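# Lift the ball off its ring with both hands

## Task

Hold the ball between the two hands, raise it at least three finger-widths above the ring it rests on, and keep it steady in the air, touching nothing but the hands, at the end. No motor of either hand may read moving in hand_stopped_by at that point, or the task fails.

## Robot and tools

ROBOT. A humanoid upper body on a stand just past the table's -x edge has two seven-joint arms. left_arm is on the +y side and carries a left hand; right_arm is on the -y side and carries a right hand. Each hand has six motors, in this order: little, ring, middle, index, thumb_bend, thumb_turn.

FRAMES. Positions in results use one world frame in metres. z = 0 is the table top and +z is up. +x runs across the table away from the robot, and the table's near edge is at x = 0.18. Each shoulder is about 0.28 m above the pelvis, 0.06 m toward +x and 0.10 m to its side. A hand point reaches at most 0.62 m from its shoulder. Each arm is steered by its hand point, which sits 0.05 m in front of the palm where a pinch would close. Its own axes are: +z along the straightened fingers, +y out of the palm, and +x across the palm. On the right hand +x points away from the thumb; on the left hand it points toward the thumb. Straight fingers stick out 0.06 to 0.07 m past the point. A wrist bracket on the little-finger side stands 0.03 m beyond the point along +y and can collide with things.

ROW FORMAT. Every row has 28 numbers, each in [-1, 1], always for both arms. The first 14 are left: dx, dy, dz, rx, ry, rz, then little, ring, middle, index, thumb_bend, thumb_turn, force_limit, speed. The next 14 are the same for the right arm. An optional 14 more values (0 to 1) scale joint stiffness: left arm's seven joints, then right's, in Joint positions order.

dx..rz are an offset, not a pose. They are given in that hand point's own axes and measured from its measured pose at the start of the action, or from the last reported pose for the first action in a call. Each row counts from that same start, not from the row before. 1.0 stands for 0.6 m or 180 degrees, and rx, ry, rz form one rotation vector. Per control step the commanded pose is clipped to 70 mm and 16 degrees from where the hand is, so large offsets may need several actions.

Hand values are targets: +1 is open or straight, and -1 is curled shut. For thumb_turn, -1 puts the thumb in front of the palm, facing the fingers. A pinch is roughly index -0.22, thumb_bend -0.75, thumb_turn -0.57. force_limit maps -1..+1 to about 0..10 N at the fingertip (0..15 N for both thumb motors). It only stops closing motors. speed maps -1..+1 to near zero..full, and full speed covers a finger's travel in 0.6 s. No value means keep as is. To leave a hand unchanged, resend its last eight numbers; before any were sent, use its hand_measured followed by hand_force_limit and hand_speed.

TOOLS.
execute_actions(actions): a list of actions. Each action is up to 15 rows, one per 1/30 s step, and the final row repeats to fill 15 steps. An empty list just returns state and images.
move(target, speed, blocking): target is one 28-number row whose offsets are relative to the last reported pose. The hand points travel in straight lines, all finishing together, over 0.5 to 10 s. speed is in m/s, 0.002 to 0.5, default 0.25; turning is capped at twice that in rad/s. Paths ignore obstacles and the other arm. blocking=false returns after 0.5 s; then use wait(0) to poll, or stop. Other moves and actions are refused until it ends. The result adds a move: line (done, off_target, moving, held, fault) with any limits (paced = pose clipped; held = a check blocked steps) and each hand's distance from its target.
wait(seconds): 0 to 10; the arms hold their last command.
stop(): brakes a running move, which needs some room.
zoom_image(camera, region): region [x0, y0, x1, y1] in pixels, at most 504x504, from cam_head, cam_high, cam_left_wrist or cam_right_wrist (all 672x504).
show_instructions(): shows the reference images (a five-finger left hand).
finished_scene(scene): ends the scene after the last command is held; irreversible.

RESULTS. Each result has the state line with each hand point's position and quat_wxyz, and Hand target lines. It also lists hand_measured (positions on the command scale), hand_stopped_by (moving, target, force, stalled, fault), hand_load_n (positive means pushed open), hand_force_limit and hand_speed, plus joint positions and torques and camera images. A 'pose unreachable' line means the clearance check altered that arm's command. MOTOR HOT warns above 90 °C; at 120 °C the arm drops.

GRIPPING. A motor starts only when its target changes by at least 0.01. It runs until it reaches the target or hits force_limit, then locks. If blocked it reads moving for the length of its stroke, then stalled. A grip lost shows as loads near 0. To squeeze more, raise force_limit and send a target further closed than hand_measured. For a soft grip, close at speed -0.9 or lower. Wrapping with the thumb fully in front works for 0.035 to 0.08 m objects; turn the thumb before contact. For this ball, cradling it between the two palms facing each other is natural. Make sure every motor reads target, force or stalled before finishing.

AVOID. Don't let the arms or hands collide or press on each other. Avoid contact torque reaching joint limits (wrist pitch/yaw only 4.55 N m, others 22.7 N m), which halts that arm for 10 s. Don't knock anything off the table or drop the ball. Avoid fast impacts and targets far beyond contact. Loose objects may get nudged occasionally. The sim runs while you think, holding the last command.

Each tool is called after "Call:" as name([rows], argument=value, ...), one row to a line, values as JSON.

## Session

Call:
execute_actions(actions=[])

Scene clock: 0.00 s.
left_arm: end_effector_position=(+0.1157, +0.0981, +0.4280) hand_measured=(+1.000, +1.000, +1.000, +1.000, +1.000, +1.000) hand_load_n=(+0.0, +0.0, +0.0, +0.0, +0.0, +0.0) hand_stopped_by=(target, target, target, target, target, target) hand_force_limit=0.00 hand_speed=-0.80 end_effector_quat_wxyz=(+0.132, +0.001, -0.195, +0.972) | right_arm: end_effector_position=(+0.1252, -0.1367, +0.4646) hand_measured=(+1.000, +1.000, +1.000, +1.000, +1.000, +1.000) hand_load_n=(+0.0, +0.0, +0.0, +0.0, +0.0, +0.0) hand_stopped_by=(target, target, target, target, target, target) hand_force_limit=0.00 hand_speed=-0.80 end_effector_quat_wxyz=(+0.983, -0.069, +0.047, +0.165)
Joint positions: left_arm=[-0.038  0.575  0.166 -0.625 -0.585 -1.118 -0.338] | right_arm=[-0.143 -0.429 -0.109 -0.707  0.689 -0.878  0.258]
Joint velocities: left_arm=[-0.008  0.002  0.     0.012  0.011  0.     0.   ] | right_arm=[0.005 0.005 0.005 0.003 0.009 0.    0.   ]
Joint torques (N m, as the arm reports them, + toward a larger angle): no reading
Hand target (left_arm): +0.116, +0.098, +0.428; +0.132, +0.001, -0.195, +0.972
Hand target (right_arm): +0.125, -0.137, +0.465; +0.983, -0.069, +0.047, +0.165
Joint stiffness scale: left_arm=[1. 1. 1. 1. 1. 1. 1.] | right_arm=[1. 1. 1. 1. 1. 1. 1.]
camera_calibration (this result's frames):
cam_left_wrist: T_world_to_cam=[[0.318931, 0.864389, 0.388735, -0.285249], [-0.781568, 0.471873, -0.408028, 0.221507], [-0.536128, -0.17369, 0.826074, -0.143071], [0, 0, 0, 1]] pos_world=[0.187393, 0.117193, 0.319455]
cam_right_wrist: T_world_to_cam=[[-0.395819, 0.916206, -0.0624011, 0.209452], [-0.814844, -0.38174, -0.436238, 0.253801], [-0.423505, -0.121824, 0.897665, -0.245164], [0, 0, 0, 1]] pos_world=[0.185886, -0.124882, 0.343863]

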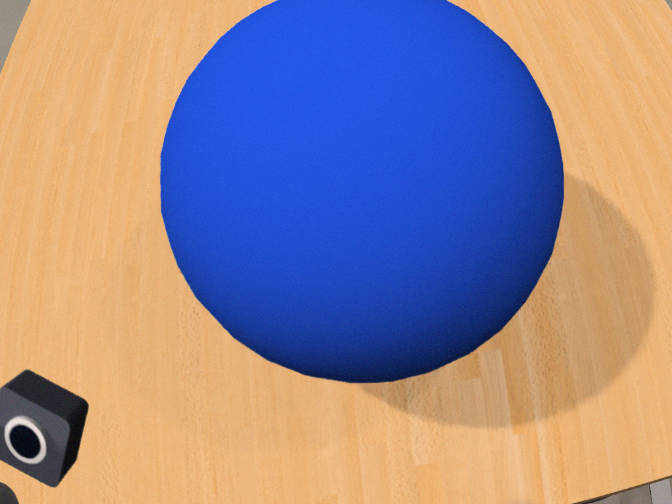

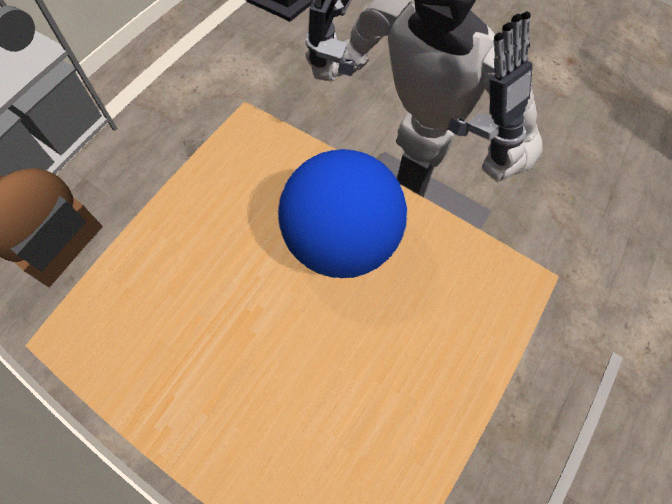

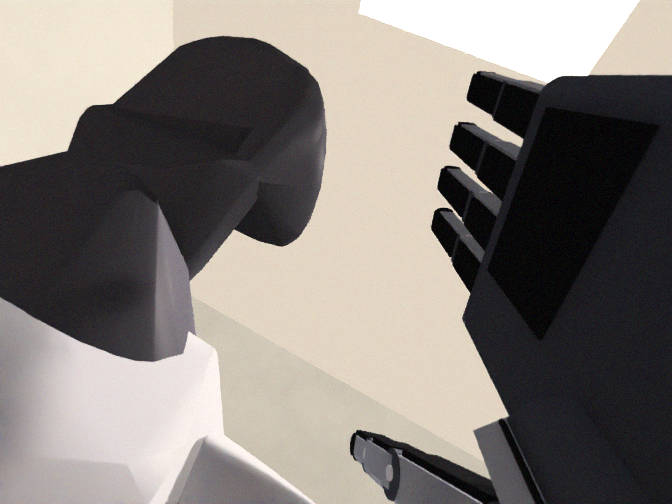

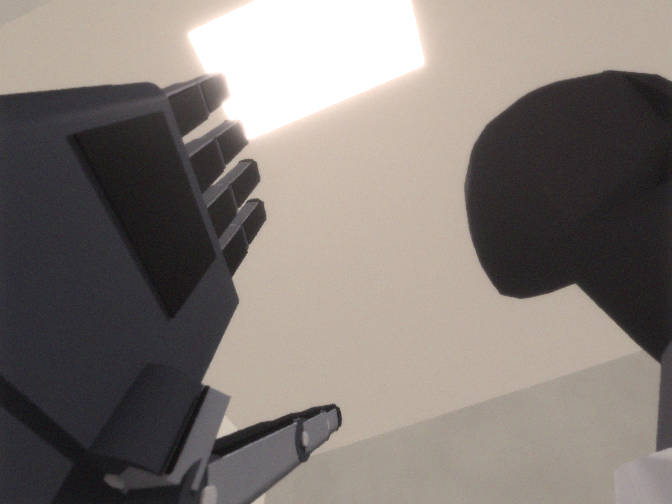

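Call:
move(target=[-0.435,-0.195,-0.347,0.261,-0.521,-0.128,0.8,0.8,0.8,0.8,1,1,-0.4,-0.7,0.428,-0.228,-0.29,0.214,0.5,0.046,0.8,0.8,0.8,0.8,1,1,-0.4,-0.7])

Scene clock: 5.37 s.
left_arm: end_effector_position=(+0.4059, +0.2036, +0.2703) hand_measured=(+0.800, +0.800, +0.800, +0.800, +1.000, +1.000) hand_load_n=(+0.0, +0.0, +0.0, +0.0, +0.0, +0.0) hand_stopped_by=(target, target, target, target, target, target) hand_force_limit=-0.40 hand_speed=-0.70 end_effector_quat_wxyz=(+0.132, +0.761, +0.127, +0.622) | right_arm: end_effector_position=(+0.3980, -0.2112, +0.2699) hand_measured=(+0.800, +0.800, +0.800, +0.800, +1.000, +1.000) hand_load_n=(+0.0, +0.0, +0.0, +0.0, +0.0, +0.0) hand_stopped_by=(target, target, target, target, target, target) hand_force_limit=-0.40 hand_speed=-0.70 end_effector_quat_wxyz=(+0.609, +0.141, +0.773, +0.106)
Joint positions: left_arm=[ 0.214  1.235  0.178 -0.497 -1.594 -0.064  0.364] | right_arm=[-0.015 -1.116 -0.143 -0.516  1.558  0.193 -0.474]
Joint velocities: left_arm=[ 0.002 -0.017  0.009 -0.002  0.002  0.002  0.   ] | right_arm=[-0.018  0.005  0.006  0.     0.02   0.004  0.   ]
Joint torques (N m, as the arm reports them, + toward a larger angle): left_arm=[-2.41  3.58  2.33 -0.7   0.15 -0.63 -0.19] | right_arm=[-3.8  -5.19 -2.85 -0.96  0.38 -1.08  0.02]
Hand target (left_arm): +0.407, +0.204, +0.270; +0.132, +0.762, +0.128, +0.621
Hand target (right_arm): +0.398, -0.212, +0.269; +0.607, +0.143, +0.774, +0.106
Off the commanded pose (left_arm): 0.012 m, 3 deg.
Off the commanded pose (right_arm): 0.010 m, 2 deg.
Joint stiffness scale: left_arm=[1. 1. 1. 1. 1. 1. 1.] | right_arm=[1. 1. 1. 1. 1. 1. 1.]
move: off_target (left_arm, right_arm)
camera_calibration (this result's frames):
cam_left_wrist: T_world_to_cam=[[-0.0268474, 0.906408, -0.42155, -0.0568808], [-0.344468, 0.387485, 0.855101, -0.167502], [0.938414, 0.168168, 0.301826, -0.365347], [0, 0, 0, 1]] pos_world=[0.28362, 0.177901, 0.229524]
cam_right_wrist: T_world_to_cam=[[0.153136, 0.907849, 0.390332, 0.0311621], [-0.350774, -0.319332, 0.880332, -0.164168], [0.923854, -0.271729, 0.269549, -0.362381], [0, 0, 0, 1]] pos_world=[0.272429, -0.179184, 0.230039]

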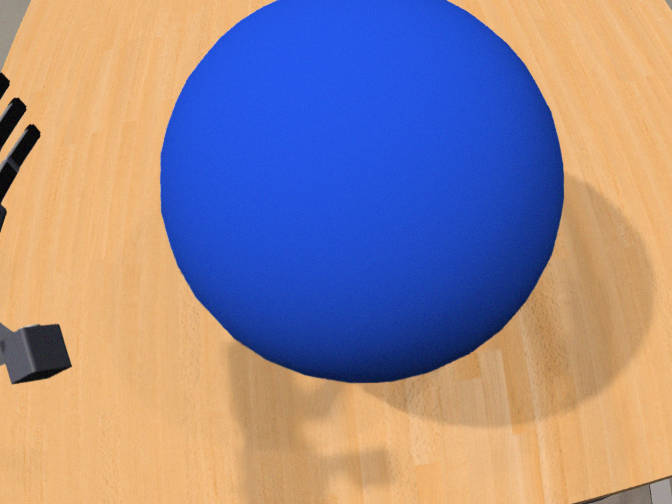

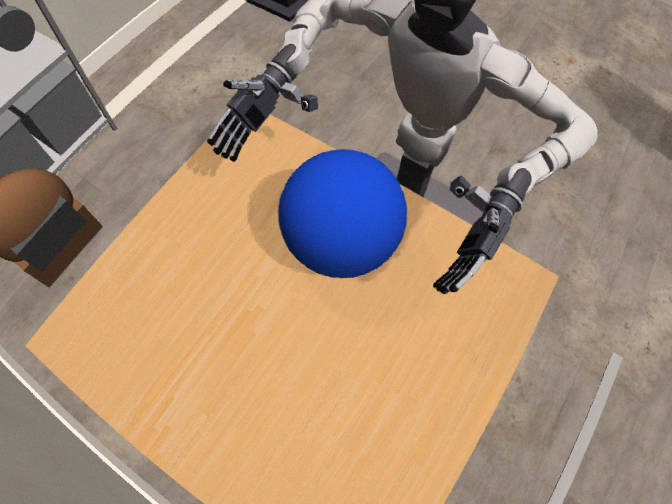

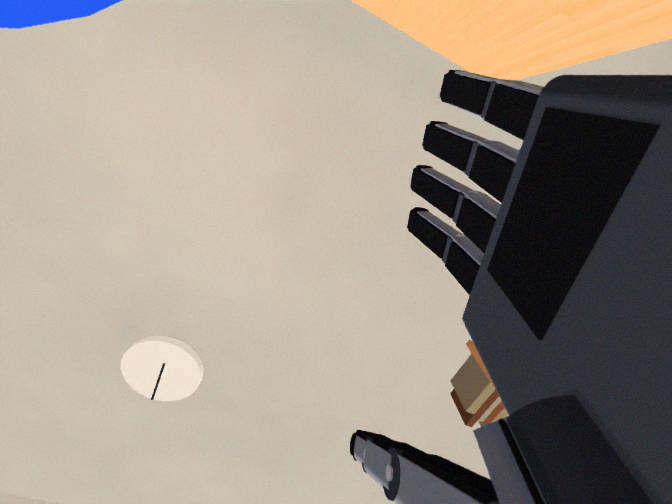

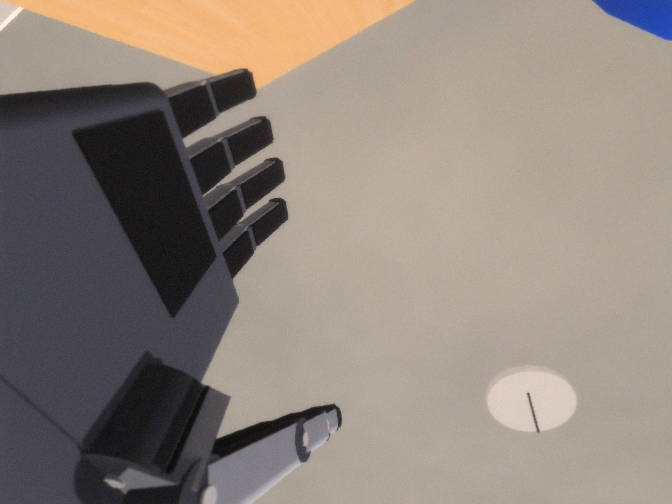

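Call:
move(target=[-0.192,-0.008,0.142,0,0,0,0.8,0.8,0.8,0.8,1,1,-0.4,-0.7,0.193,0,0.152,0,0,0,0.8,0.8,0.8,0.8,1,1,-0.4,-0.7], speed=0.15)

Scene clock: 7.10 s.
left_arm: end_effector_position=(+0.4694, +0.1775, +0.1467) hand_measured=(+0.800, +0.800, +0.800, +0.800, +1.000, +1.000) hand_load_n=(+0.0, +0.0, +0.0, +0.0, +0.0, +0.0) hand_stopped_by=(target, target, target, target, target, target) hand_force_limit=-0.40 hand_speed=-0.70 end_effector_quat_wxyz=(+0.127, +0.760, +0.142, +0.621) | right_arm: end_effector_position=(+0.4656, -0.1763, +0.1512) hand_measured=(+0.800, +0.800, +0.800, +0.800, +1.000, +1.000) hand_load_n=(+0.0, +0.0, +0.0, +0.0, +0.0, +0.0) hand_stopped_by=(target, target, target, target, target, target) hand_force_limit=-0.40 hand_speed=-0.70 end_effector_quat_wxyz=(+0.619, +0.140, +0.766, +0.106)
Joint positions: left_arm=[-0.343  0.691 -0.299  0.241 -1.129 -0.163  0.148] | right_arm=[-0.433 -0.585  0.292  0.224  1.005 -0.034 -0.188]
Joint velocities: left_arm=[ 0.003  0.     0.011  0.006 -0.009 -0.002  0.   ] | right_arm=[ 0.    -0.002 -0.015 -0.002 -0.012 -0.001  0.   ]
Joint torques (N m, as the arm reports them, + toward a larger angle): left_arm=[-4.32  2.91  1.58 -1.6   0.51 -0.83 -0.33] | right_arm=[-5.91 -3.91 -1.68 -1.88  0.08 -1.37  0.19]
Hand target (left_arm): +0.470, +0.177, +0.147; +0.126, +0.759, +0.140, +0.623
Hand target (right_arm): +0.466, -0.176, +0.152; +0.620, +0.138, +0.765, +0.105
Off the commanded pose (left_arm): 0.015 m, 2 deg.
Off the commanded pose (right_arm): 0.010 m, 1 deg.
Joint stiffness scale: left_arm=[1. 1. 1. 1. 1. 1. 1.] | right_arm=[1. 1. 1. 1. 1. 1. 1.]
move: off_target (left_arm, right_arm)
camera_calibration (this result's frames):
cam_left_wrist: T_world_to_cam=[[-0.0566077, 0.900422, -0.431319, -0.0672127], [-0.351406, 0.386399, 0.852766, -0.0259901], [0.93451, 0.199841, 0.294541, -0.385901], [0, 0, 0, 1]] pos_world=[0.34769, 0.147681, 0.106837]
cam_right_wrist: T_world_to_cam=[[0.145578, 0.908436, 0.391856, 0.0388726], [-0.371555, -0.316882, 0.872659, -0.013485], [0.916926, -0.272636, 0.291403, -0.383584], [0, 0, 0, 1]] pos_world=[0.341049, -0.144165, 0.108313]

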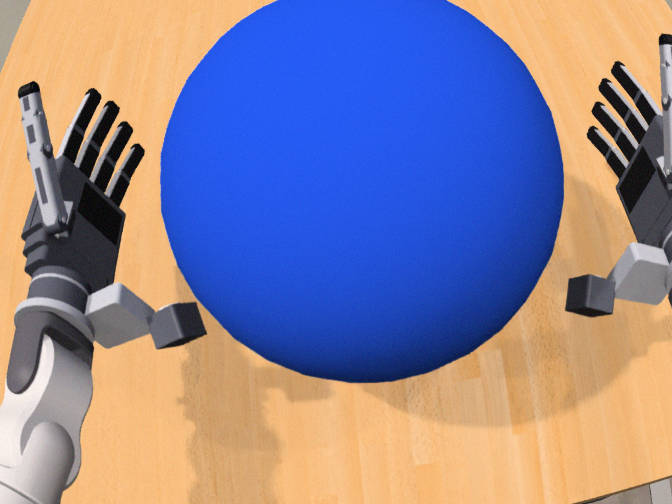

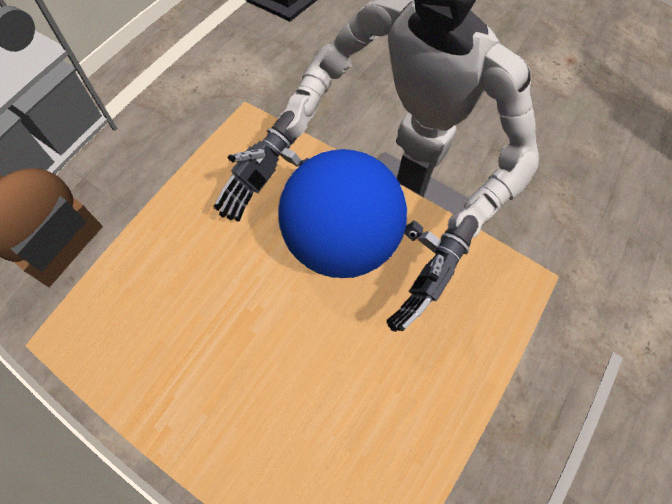

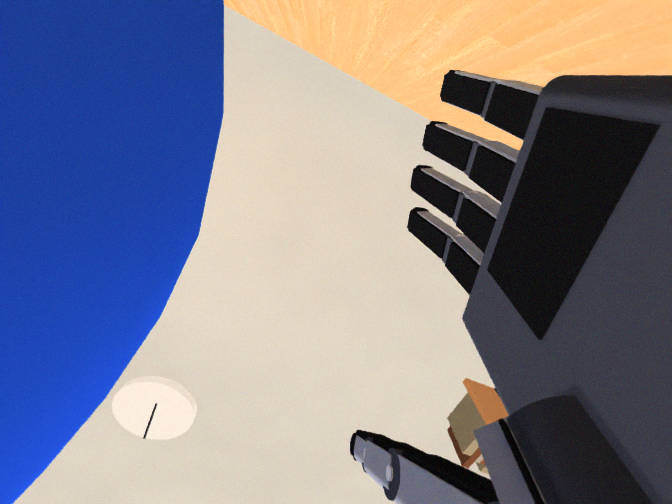

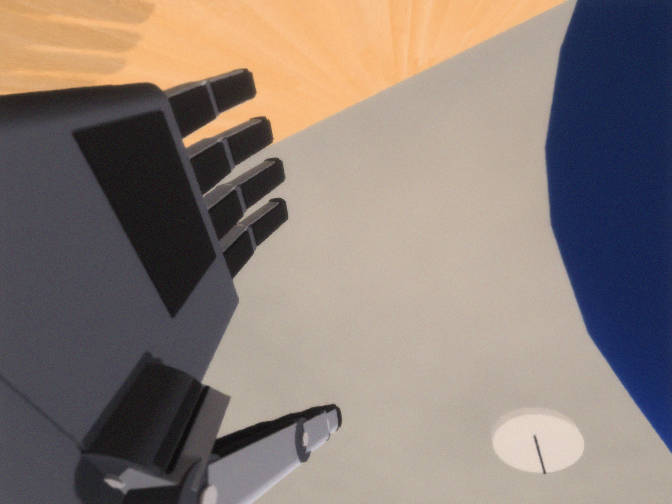

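Call:
move(target=[-0.058,-0.02,-0.063,0,0,0,0.8,0.8,0.8,0.8,1,1,-0.4,-0.7,0.062,-0.02,-0.06,0,0,0,0.8,0.8,0.8,0.8,1,1,-0.4,-0.7], speed=0.1)

Call:
move(target=[-0.052,0.14,0,0,0,0,0.8,0.8,0.8,0.8,1,1,-0.4,-0.7,0.052,0.14,0,0,0,0,0.8,0.8,0.8,0.8,1,1,-0.4,-0.7], speed=0.04)

Scene clock: 8.50 s.
left_arm: end_effector_position=(+0.4253, +0.1767, +0.1143) hand_measured=(+0.800, +0.800, +0.800, +0.800, +1.000, +1.000) hand_load_n=(+0.0, +0.0, +0.0, +0.0, +0.0, +0.0) hand_stopped_by=(target, target, target, target, target, target) hand_force_limit=-0.40 hand_speed=-0.70 end_effector_quat_wxyz=(+0.124, +0.763, +0.143, +0.618) | right_arm: end_effector_position=(+0.4220, -0.1761, +0.1203) hand_measured=(+0.800, +0.800, +0.800, +0.800, +1.000, +1.000) hand_load_n=(+0.0, +0.0, +0.0, +0.0, +0.0, +0.0) hand_stopped_by=(target, target, target, target, target, target) hand_force_limit=-0.40 hand_speed=-0.70 end_effector_quat_wxyz=(+0.616, +0.147, +0.766, +0.106)
Joint positions: left_arm=[-0.158  0.645 -0.327  0.208 -1.068 -0.312  0.103] | right_arm=[-0.234 -0.555  0.317  0.168  0.953 -0.18  -0.152]
Joint velocities: left_arm=[ 0.005 -0.002  0.003  0.003 -0.003 -0.001  0.   ] | right_arm=[ 0.002  0.009 -0.009  0.005  0.017  0.     0.   ]
Joint torques (N m, as the arm reports them, + toward a larger angle): left_arm=[-3.24  2.64  1.4  -1.88  0.58 -0.82 -0.33] | right_arm=[-4.45 -3.45 -1.37 -2.16  0.02 -1.38  0.19]
Hand target (left_arm): +0.426, +0.175, +0.116; +0.126, +0.761, +0.140, +0.620
Hand target (right_arm): +0.422, -0.174, +0.122; +0.619, +0.144, +0.765, +0.108
Off the commanded pose (left_arm): 0.004 m, 1 deg.
Off the commanded pose (right_arm): 0.002 m, 1 deg.
Joint stiffness scale: left_arm=[1. 1. 1. 1. 1. 1. 1.] | right_arm=[1. 1. 1. 1. 1. 1. 1.]
move: off_target (left_arm)
camera_calibration (this result's frames):
cam_left_wrist: T_world_to_cam=[[-0.0626562, 0.901087, -0.429088, -0.0807079], [-0.34443, 0.383997, 0.856688, -0.0165924], [0.936719, 0.201468, 0.286301, -0.335343], [0, 0, 0, 1]] pos_world=[0.303351, 0.146657, 0.075593]
cam_right_wrist: T_world_to_cam=[[0.156699, 0.902824, 0.400442, 0.0503434], [-0.370115, -0.322226, 0.871312, -0.00409235], [0.915675, -0.284743, 0.283656, -0.335196], [0, 0, 0, 1]] pos_world=[0.297527, -0.142215, 0.0784866]

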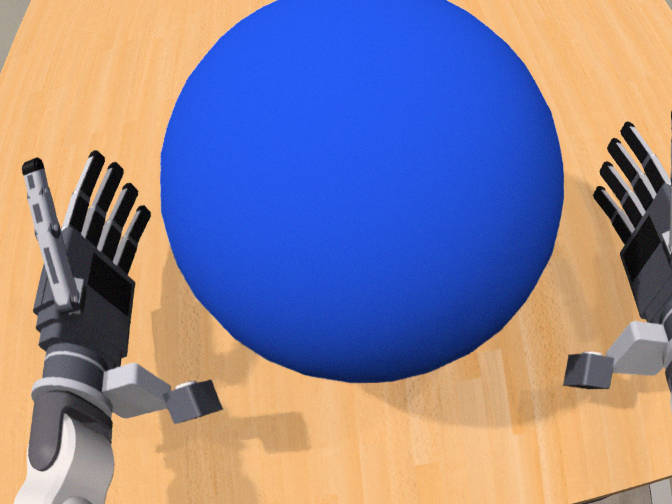

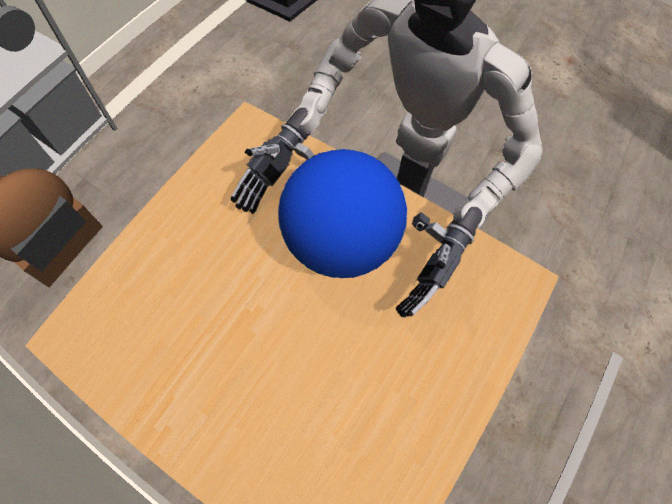

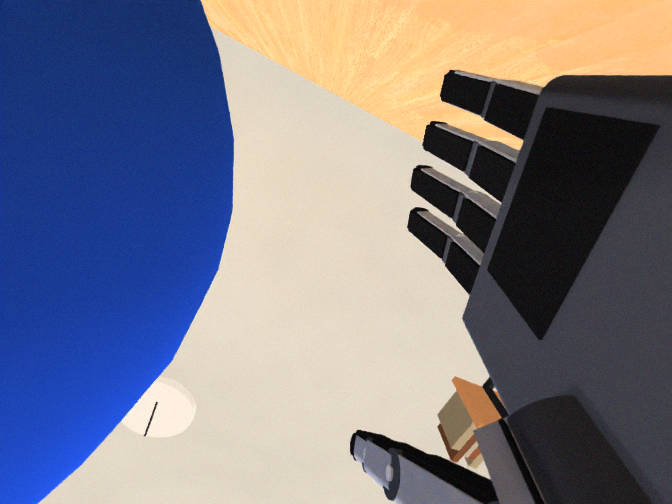

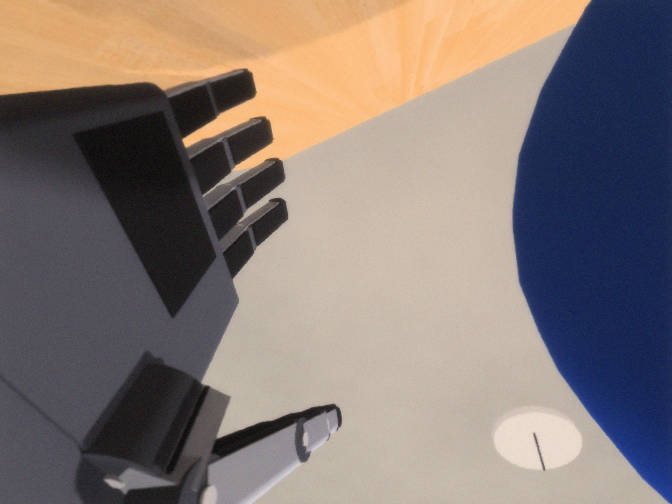

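Scene clock: 11.00 s.
left_arm: end_effector_position=(+0.4252, +0.0986, +0.1083) hand_measured=(+0.800, +0.800, +0.800, +0.800, +1.000, +1.000) hand_load_n=(+0.0, +0.0, +0.0, +0.0, +0.0, +0.0) hand_stopped_by=(target, target, target, target, target, target) hand_force_limit=-0.40 hand_speed=-0.70 end_effector_quat_wxyz=(+0.108, +0.768, +0.147, +0.614) | right_arm: end_effector_position=(+0.4251, -0.0883, +0.1213) hand_measured=(+0.800, +0.800, +0.800, +0.800, +1.000, +1.000) hand_load_n=(+0.0, +0.0, +0.0, +0.0, +0.0, +0.0) hand_stopped_by=(target, target, target, target, target, target) hand_force_limit=-0.40 hand_speed=-0.70 end_effector_quat_wxyz=(+0.616, +0.151, +0.765, +0.109)
Joint positions: left_arm=[-0.228  0.452 -0.495  0.126 -0.84  -0.314  0.434] | right_arm=[-0.301 -0.327  0.49   0.114  0.75  -0.188 -0.43 ]
Joint velocities: left_arm=[-0.008 -0.006 -0.023 -0.009  0.002 -0.008  0.003] | right_arm=[-0.003  0.005  0.002  0.006  0.     0.     0.   ]
Joint torques (N m, as the arm reports them, + toward a larger angle): left_arm=[-4.59  0.3   0.38 -2.34  0.95 -0.58 -0.39] | right_arm=[-4.78 -1.01 -0.56 -2.12 -0.22 -1.28  0.05]
Hand target (left_arm): +0.426, +0.087, +0.113; +0.120, +0.765, +0.140, +0.616
Hand target (right_arm): +0.425, -0.088, +0.121; +0.617, +0.149, +0.765, +0.108
Off the commanded pose (left_arm): 0.014 m, 2 deg.
Off the commanded pose (right_arm): 0.002 m, 1 deg.
Joint stiffness scale: left_arm=[1. 1. 1. 1. 1. 1. 1.] | right_arm=[1. 1. 1. 1. 1. 1. 1.]
move: off_target (left_arm)
camera_calibration (this result's frames):
cam_left_wrist: T_world_to_cam=[[-0.0921795, 0.907826, -0.40909, -0.00316724], [-0.337823, 0.35796, 0.870483, 0.0167767], [0.936685, 0.218441, 0.273688, -0.318063], [0, 0, 0, 1]] pos_world=[0.3033, 0.0663478, 0.0711505]
cam_right_wrist: T_world_to_cam=[[0.157778, 0.898876, 0.408812, -0.0315876], [-0.37183, -0.329446, 0.867875, 0.0249574], [0.914794, -0.288941, 0.28225, -0.313118], [0, 0, 0, 1]] pos_world=[0.300702, -0.0538571, 0.0796309]

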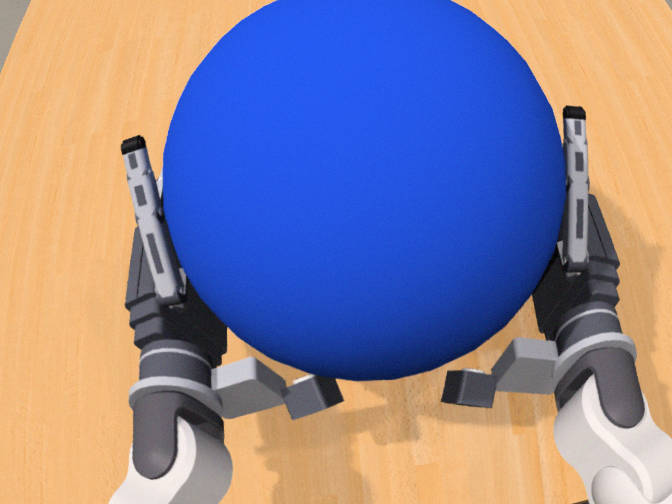

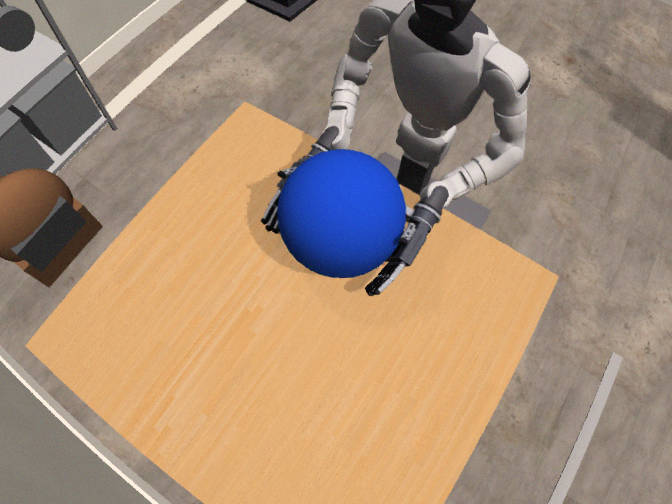

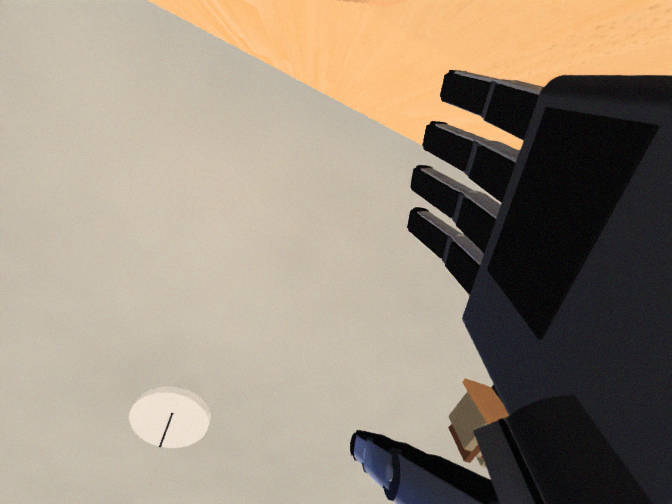

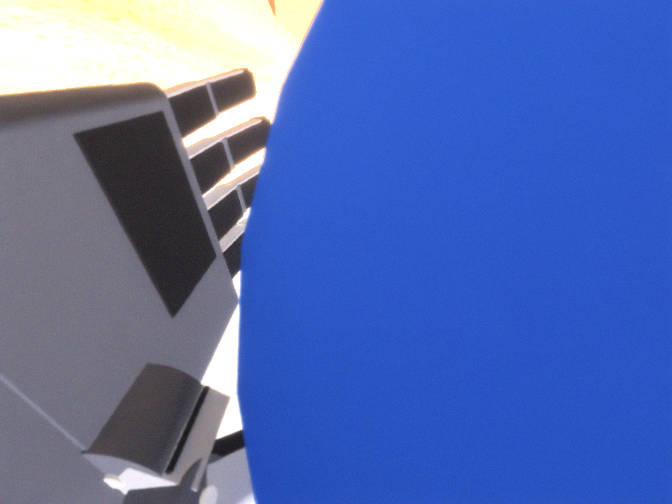

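Call:
move(target=[0,0.03,0.025,0,0,0,0.5,0.5,0.5,0.5,1,1,-0.4,-0.7,0.01,0.055,0.025,0,0,0,0.5,0.5,0.5,0.5,1,1,-0.4,-0.7], speed=0.03)

Scene clock: 12.57 s.
left_arm: end_effector_position=(+0.4409, +0.1069, +0.1050) hand_measured=(+0.500, +0.500, +0.500, +0.500, +1.000, +1.000) hand_load_n=(+0.0, +0.0, +0.0, +0.0, +0.0, +0.5) hand_stopped_by=(target, target, target, target, target, target) hand_force_limit=-0.40 hand_speed=-0.70 end_effector_quat_wxyz=(+0.077, +0.769, +0.158, +0.614) | right_arm: end_effector_position=(+0.4461, -0.0897, +0.1264) hand_measured=(+0.500, +0.500, +0.500, +0.500, +1.000, +1.000) hand_load_n=(+0.0, +0.0, +0.0, +0.0, +0.0, +0.5) hand_stopped_by=(target, target, target, target, target, target) hand_force_limit=-0.40 hand_speed=-0.70 end_effector_quat_wxyz=(+0.627, +0.175, +0.755, +0.078)
Joint positions: left_arm=[-0.297  0.442 -0.502  0.195 -0.84  -0.31   0.492] | right_arm=[-0.409 -0.28   0.524  0.222  0.739 -0.238 -0.536]
Joint velocities: left_arm=[ 0.006  0.    -0.018  0.014  0.     0.     0.006] | right_arm=[ 0.     0.002  0.011  0.012  0.003 -0.026 -0.017]
Joint torques (N m, as the arm reports them, + toward a larger angle): left_arm=[-5.66 -0.81 -0.31 -2.87  0.6  -0.36 -0.62] | right_arm=[-6.48  2.95  3.5  -2.45 -0.3   0.04  0.87]
Hand target (left_arm): +0.441, +0.083, +0.112; +0.107, +0.768, +0.148, +0.614
Hand target (right_arm): +0.441, -0.057, +0.124; +0.617, +0.150, +0.765, +0.109
Off the commanded pose (left_arm): 0.026 m, 4 deg.
Off the commanded pose (right_arm): 0.034 m, 5 deg.
Joint stiffness scale: left_arm=[1. 1. 1. 1. 1. 1. 1.] | right_arm=[1. 1. 1. 1. 1. 1. 1.]
move: off_target (left_arm, right_arm)
camera_calibration (this result's frames):
cam_left_wrist: T_world_to_cam=[[-0.145609, 0.91491, -0.376481, 0.00874926], [-0.345158, 0.309649, 0.885993, 0.0287377], [0.927181, 0.258954, 0.270701, -0.333479], [0, 0, 0, 1]] pos_world=[0.320389, 0.0694526, 0.0681056]
cam_right_wrist: T_world_to_cam=[[0.224579, 0.891348, 0.39378, -0.0642586], [-0.407973, -0.280977, 0.868683, 0.0483179], [0.884942, -0.35574, 0.300544, -0.329228], [0, 0, 0, 1]] pos_world=[0.325491, -0.0462667, 0.0822786]

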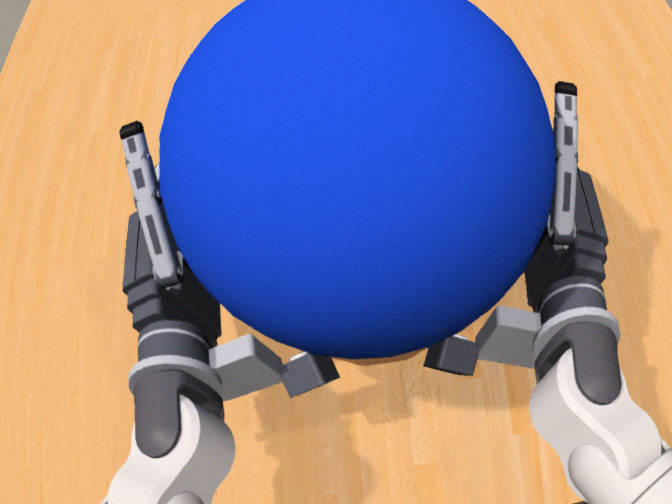

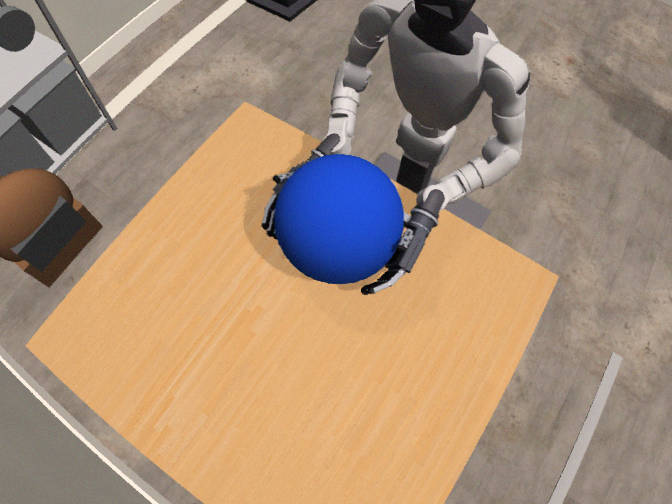

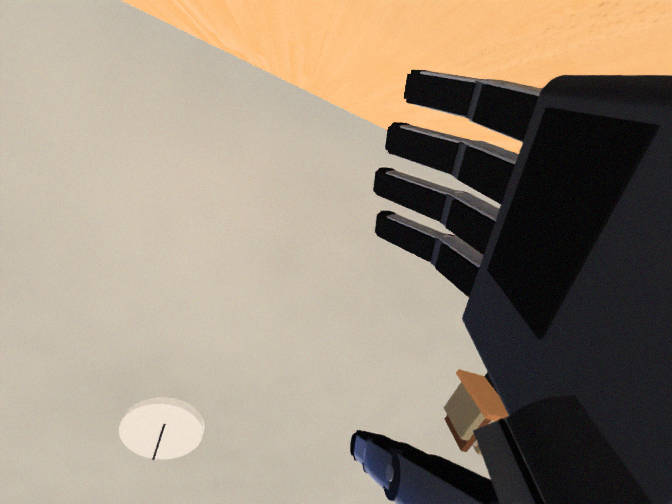

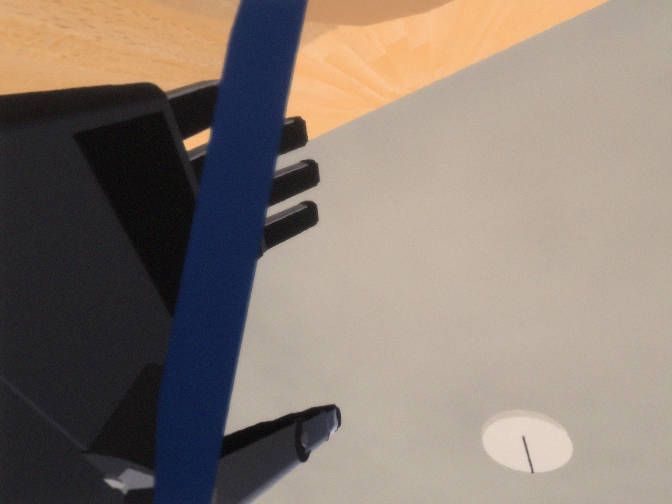

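Call:
execute_actions([
  [[0,0.04,0.02,-0.03,0,0,0.2,0.25,0.25,0.25,1,1,-0.4,-0.7,0,0.04,0.02,-0.03,0,0,0.2,0.25,0.25,0.25,1,1,-0.4,-0.7]],
  [[0,0.035,0,-0.02,0,0,0.2,0.25,0.25,0.25,1,1,-0.4,-0.7,0,0.035,0,-0.02,0,0,0.2,0.25,0.25,0.25,1,1,-0.4,-0.7]],
])

Call:
move(target=[0.15,0.11,-0.038,-0.025,0,0,0.2,0.25,0.25,0.25,1,1,-0.4,-0.7,-0.12,0.1,-0.032,-0.025,0,0,0.2,0.25,0.25,0.25,1,1,-0.4,-0.7], speed=0.03)

Scene clock: 14.07 s.
left_arm: end_effector_position=(+0.4613, +0.1069, +0.1130) hand_measured=(+0.200, +0.252, +0.320, +0.270, +1.000, +1.000) hand_load_n=(+0.0, +2.0, +0.0, +0.0, +0.0, +0.0) hand_stopped_by=(target, force, force, force, target, target) hand_force_limit=-0.40 hand_speed=-0.70 end_effector_quat_wxyz=(+0.093, +0.758, +0.145, +0.629) | right_arm: end_effector_position=(+0.4671, -0.0869, +0.1372) hand_measured=(+0.200, +0.250, +0.250, +0.250, +1.000, +1.000) hand_load_n=(+0.0, +0.0, +0.0, +0.0, +0.0, +0.5) hand_stopped_by=(target, target, target, target, target, target) hand_force_limit=-0.40 hand_speed=-0.70 end_effector_quat_wxyz=(+0.646, +0.155, +0.741, +0.100)
Joint positions: left_arm=[-0.397  0.439 -0.498  0.336 -0.886 -0.348  0.385] | right_arm=[-0.52  -0.272  0.511  0.389  0.782 -0.301 -0.405]
Joint velocities: left_arm=[ 0.002 -0.005 -0.006 -0.009  0.002 -0.003  0.   ] | right_arm=[ 0.    -0.003  0.003  0.003  0.002 -0.002  0.   ]
Joint torques (N m, as the arm reports them, + toward a larger angle): left_arm=[-5.74  0.38 -0.02 -2.69  0.96 -0.57 -0.96] | right_arm=[-7.76  0.78  1.1  -2.39 -0.11 -0.7   0.64]
Hand target (left_arm): +0.461, +0.086, +0.121; +0.119, +0.754, +0.126, +0.634
Hand target (right_arm): +0.466, -0.069, +0.141; +0.646, +0.140, +0.741, +0.119
Off the commanded pose (left_arm): 0.023 m, 4 deg.
Off the commanded pose (right_arm): 0.019 m, 3 deg.
Joint stiffness scale: left_arm=[1. 1. 1. 1. 1. 1. 1.] | right_arm=[1. 1. 1. 1. 1. 1. 1.]
camera_calibration (this result's frames):
cam_left_wrist: T_world_to_cam=[[-0.0979784, 0.916894, -0.386919, -0.00627452], [-0.372989, 0.326618, 0.868447, 0.0417171], [0.922648, 0.229406, 0.30999, -0.35375], [0, 0, 0, 1]] pos_world=[0.341332, 0.0732798, 0.0710022]
cam_right_wrist: T_world_to_cam=[[0.156576, 0.899056, 0.408879, -0.0453649], [-0.443488, -0.305905, 0.842461, 0.0663071], [0.882498, -0.313242, 0.350823, -0.352081], [0, 0, 0, 1]] pos_world=[0.347221, -0.0492175, 0.0862059]

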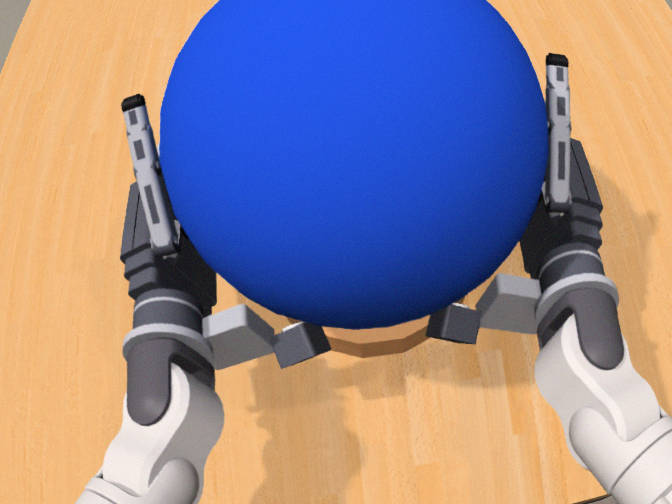

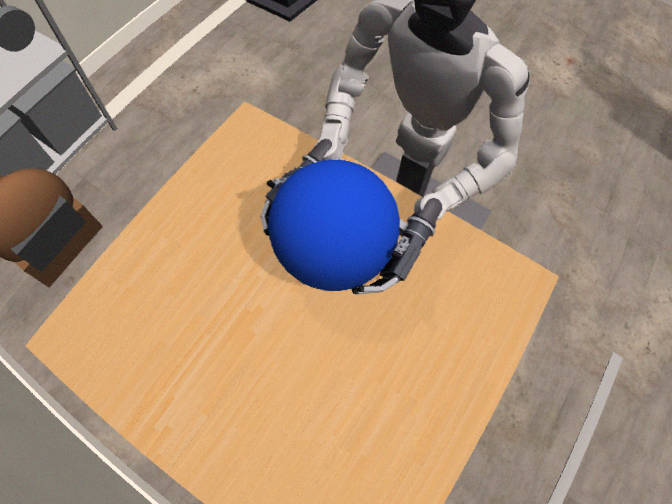

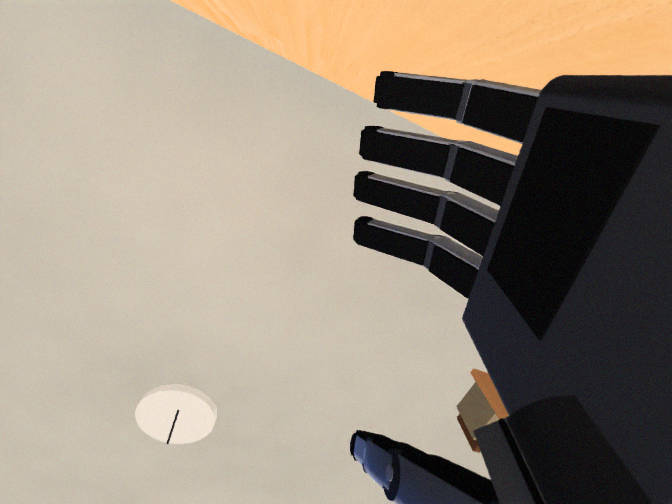

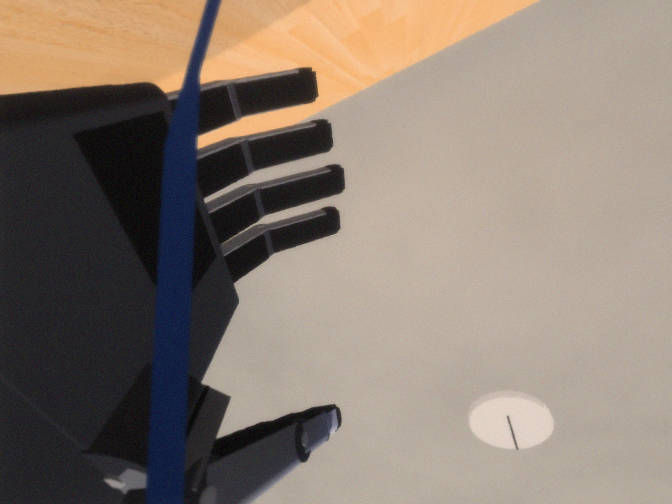

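Scene clock: 18.13 s.
left_arm: end_effector_position=(+0.4669, +0.1114, +0.2209) hand_measured=(+0.200, +0.254, +0.320, +0.270, +1.000, +1.000) hand_load_n=(+0.0, +11.5, +0.0, +0.0, +0.0, +0.0) hand_stopped_by=(target, force, force, force, target, target) hand_force_limit=-0.40 hand_speed=-0.70 end_effector_quat_wxyz=(+0.066, +0.747, +0.144, +0.645) | right_arm: end_effector_position=(+0.4685, -0.0912, +0.2210) hand_measured=(+0.200, +0.250, +0.250, +0.250, +1.000, +1.000) hand_load_n=(+0.0, +0.0, +7.0, +0.0, +0.0, +0.5) hand_stopped_by=(target, target, target, target, target, target) hand_force_limit=-0.40 hand_speed=-0.70 end_effector_quat_wxyz=(+0.652, +0.161, +0.736, +0.091)
Joint positions: left_arm=[-0.502  0.785 -0.532 -0.243 -1.099 -0.082  0.838] | right_arm=[-0.597 -0.504  0.544 -0.106  0.96  -0.023 -0.761]
Joint velocities: left_arm=[ 0.     0.006 -0.038 -0.002 -0.031  0.     0.026] | right_arm=[-0.017 -0.031  0.026 -0.003  0.035  0.    -0.022]
Joint torques (N m, as the arm reports them, + toward a larger angle): left_arm=[-8.22 -0.67  0.58 -5.7   0.25 -1.05 -1.8 ] | right_arm=[-10.9    2.42   1.43  -4.79  -0.16  -1.4    1.64]
Hand target (left_arm): +0.457, +0.073, +0.225; +0.121, +0.752, +0.114, +0.638
Hand target (right_arm): +0.460, -0.054, +0.223; +0.646, +0.126, +0.741, +0.131
Off the commanded pose (left_arm): 0.038 m, 7 deg.
Off the commanded pose (right_arm): 0.036 m, 6 deg.
Joint stiffness scale: left_arm=[1. 1. 1. 1. 1. 1. 1.] | right_arm=[1. 1. 1. 1. 1. 1. 1.]
move: off_target (left_arm, right_arm)
camera_calibration (this result's frames):
cam_left_wrist: T_world_to_cam=[[-0.123539, 0.928656, -0.349767, 0.0342923], [-0.410987, 0.272935, 0.869825, -0.0279114], [0.903232, 0.251207, 0.347947, -0.395149], [0, 0, 0, 1]] pos_world=[0.349676, 0.0750366, 0.173763]
cam_right_wrist: T_world_to_cam=[[0.174436, 0.897488, 0.405078, -0.0836387], [-0.459969, -0.289472, 0.839425, 0.00489289], [0.870632, -0.332749, 0.362322, -0.382857], [0, 0, 0, 1]] pos_world=[0.350168, -0.0509141, 0.16849]

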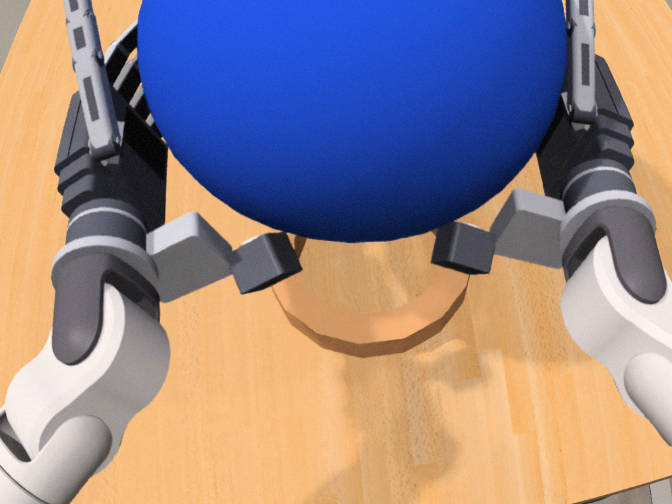

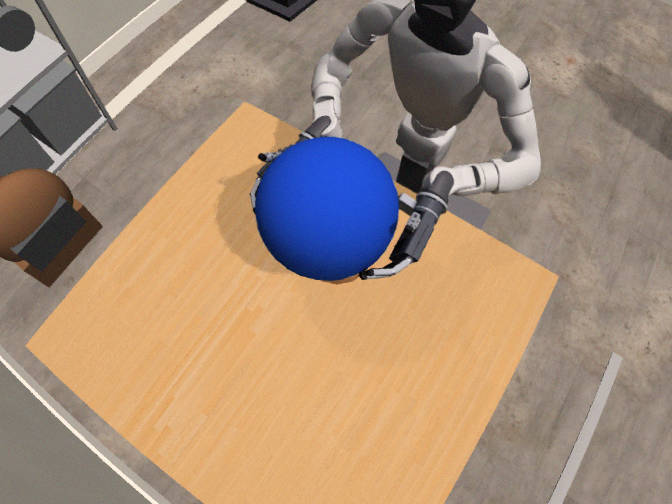

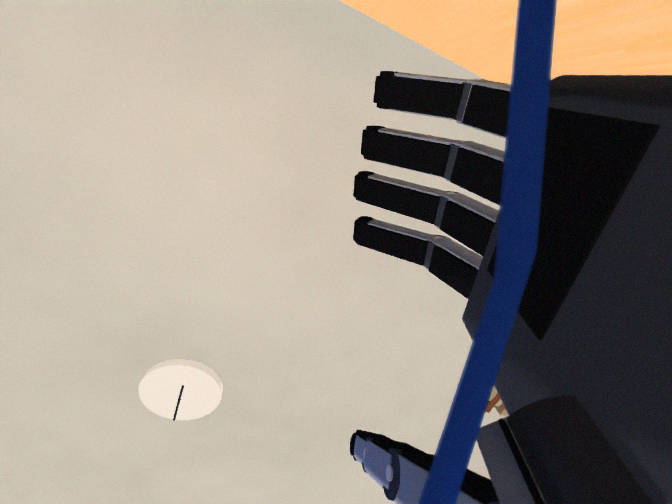

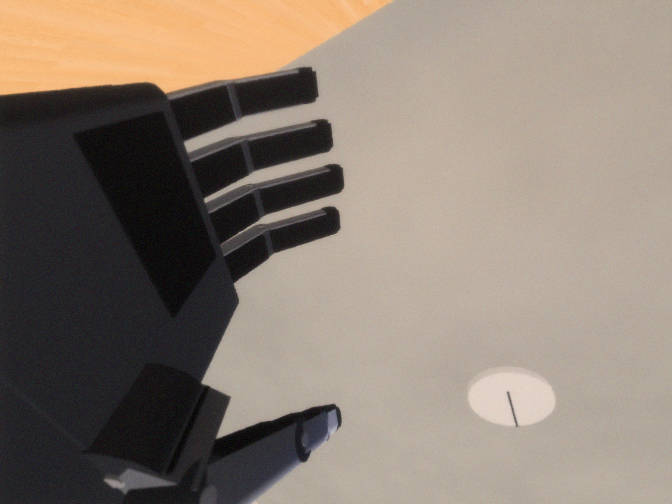

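Lifted well; check stability.

Call:
wait(seconds=2)

Scene clock: 20.20 s.
left_arm: end_effector_position=(+0.4668, +0.1114, +0.2202) hand_measured=(+0.200, +0.254, +0.320, +0.270, +1.000, +1.000) hand_load_n=(+0.0, +11.5, +0.0, +0.0, +0.0, +0.0) hand_stopped_by=(target, force, force, force, target, target) hand_force_limit=-0.40 hand_speed=-0.70 end_effector_quat_wxyz=(+0.066, +0.748, +0.144, +0.645) | right_arm: end_effector_position=(+0.4684, -0.0912, +0.2204) hand_measured=(+0.200, +0.250, +0.250, +0.250, +1.000, +1.000) hand_load_n=(+0.0, +0.0, +7.0, +0.0, +0.0, +0.5) hand_stopped_by=(target, target, target, target, target, target) hand_force_limit=-0.40 hand_speed=-0.70 end_effector_quat_wxyz=(+0.651, +0.161, +0.736, +0.090)
Joint positions: left_arm=[-0.502  0.786 -0.534 -0.243 -1.101 -0.082  0.839] | right_arm=[-0.597 -0.505  0.546 -0.106  0.961 -0.023 -0.762]
Joint velocities: left_arm=[ 0.011  0.    -0.009 -0.005  0.012  0.     0.   ] | right_arm=[ 0.006 -0.002 -0.002 -0.011 -0.003  0.     0.   ]
Joint torques (N m, as the arm reports them, + toward a larger angle): left_arm=[-8.21 -0.67  0.63 -5.69  0.25 -1.06 -1.81] | right_arm=[-10.93   2.38   1.4   -4.76  -0.17  -1.4    1.63]
Hand target (left_arm): +0.457, +0.073, +0.225; +0.121, +0.752, +0.114, +0.638
Hand target (right_arm): +0.460, -0.054, +0.223; +0.646, +0.126, +0.741, +0.131
Off the commanded pose (left_arm): 0.038 m, 7 deg.
Off the commanded pose (right_arm): 0.036 m, 6 deg.
Joint stiffness scale: left_arm=[1. 1. 1. 1. 1. 1. 1.] | right_arm=[1. 1. 1. 1. 1. 1. 1.]
wait: 2.00 s; at rest by 0.10 s
camera_calibration (this result's frames):
cam_left_wrist: T_world_to_cam=[[-0.124514, 0.928859, -0.348879, 0.0342677], [-0.409213, 0.272246, 0.870877, -0.0283825], [0.903903, 0.251202, 0.346203, -0.394795], [0, 0, 0, 1]] pos_world=[0.349509, 0.0750705, 0.173352]
cam_right_wrist: T_world_to_cam=[[0.174961, 0.897813, 0.404129, -0.0834717], [-0.458538, -0.288927, 0.840395, 0.00448904], [0.871282, -0.332345, 0.361131, -0.382562], [0, 0, 0, 1]] pos_world=[0.349982, -0.0509034, 0.168116]

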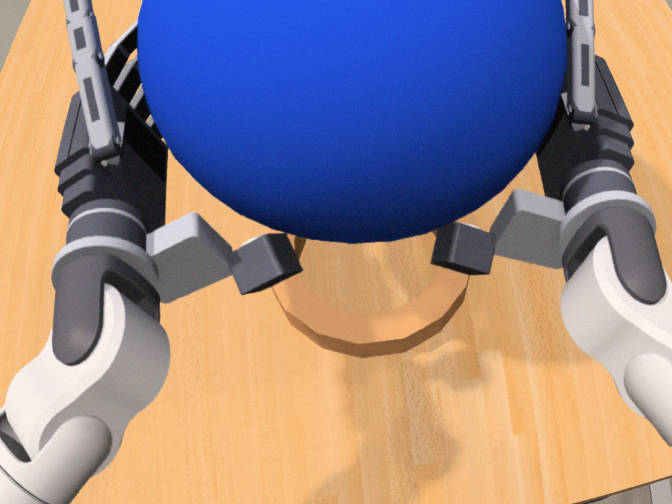

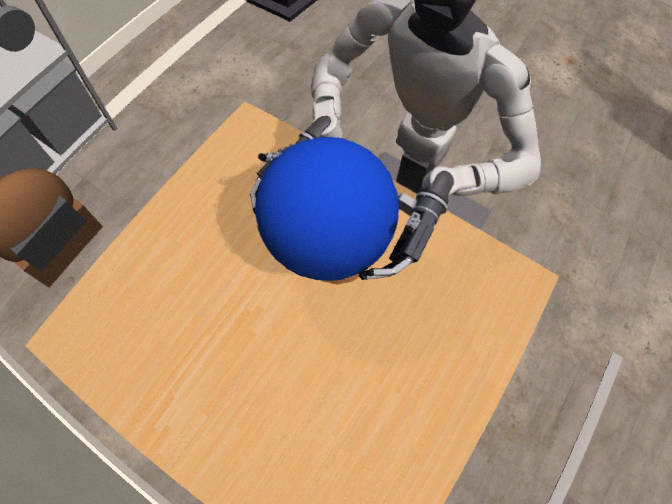

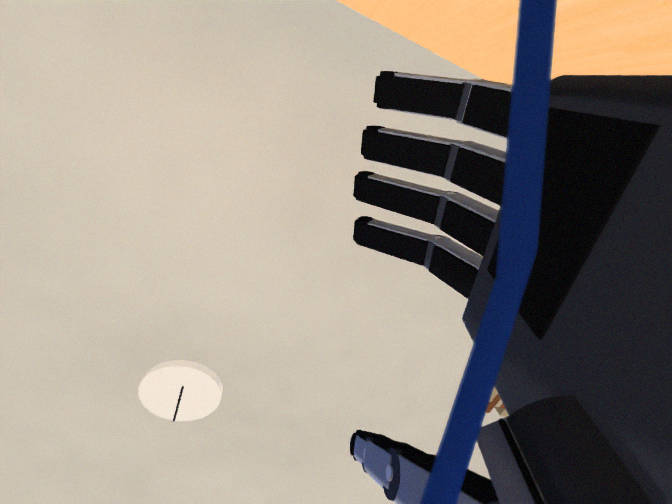

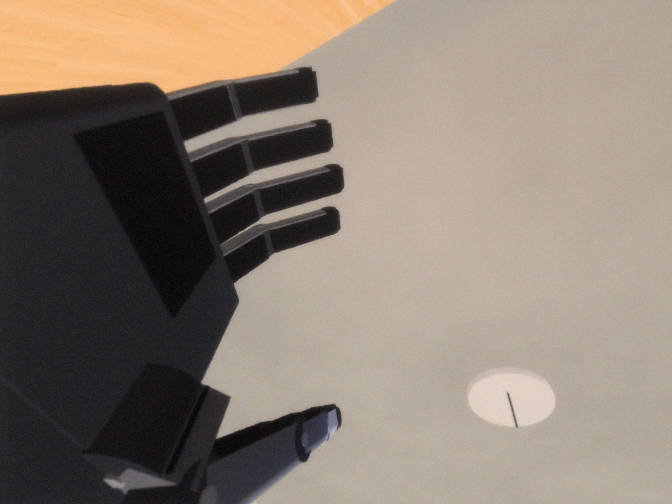

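Call:
finished_scene(scene=2)

The scene is finished: the task was done.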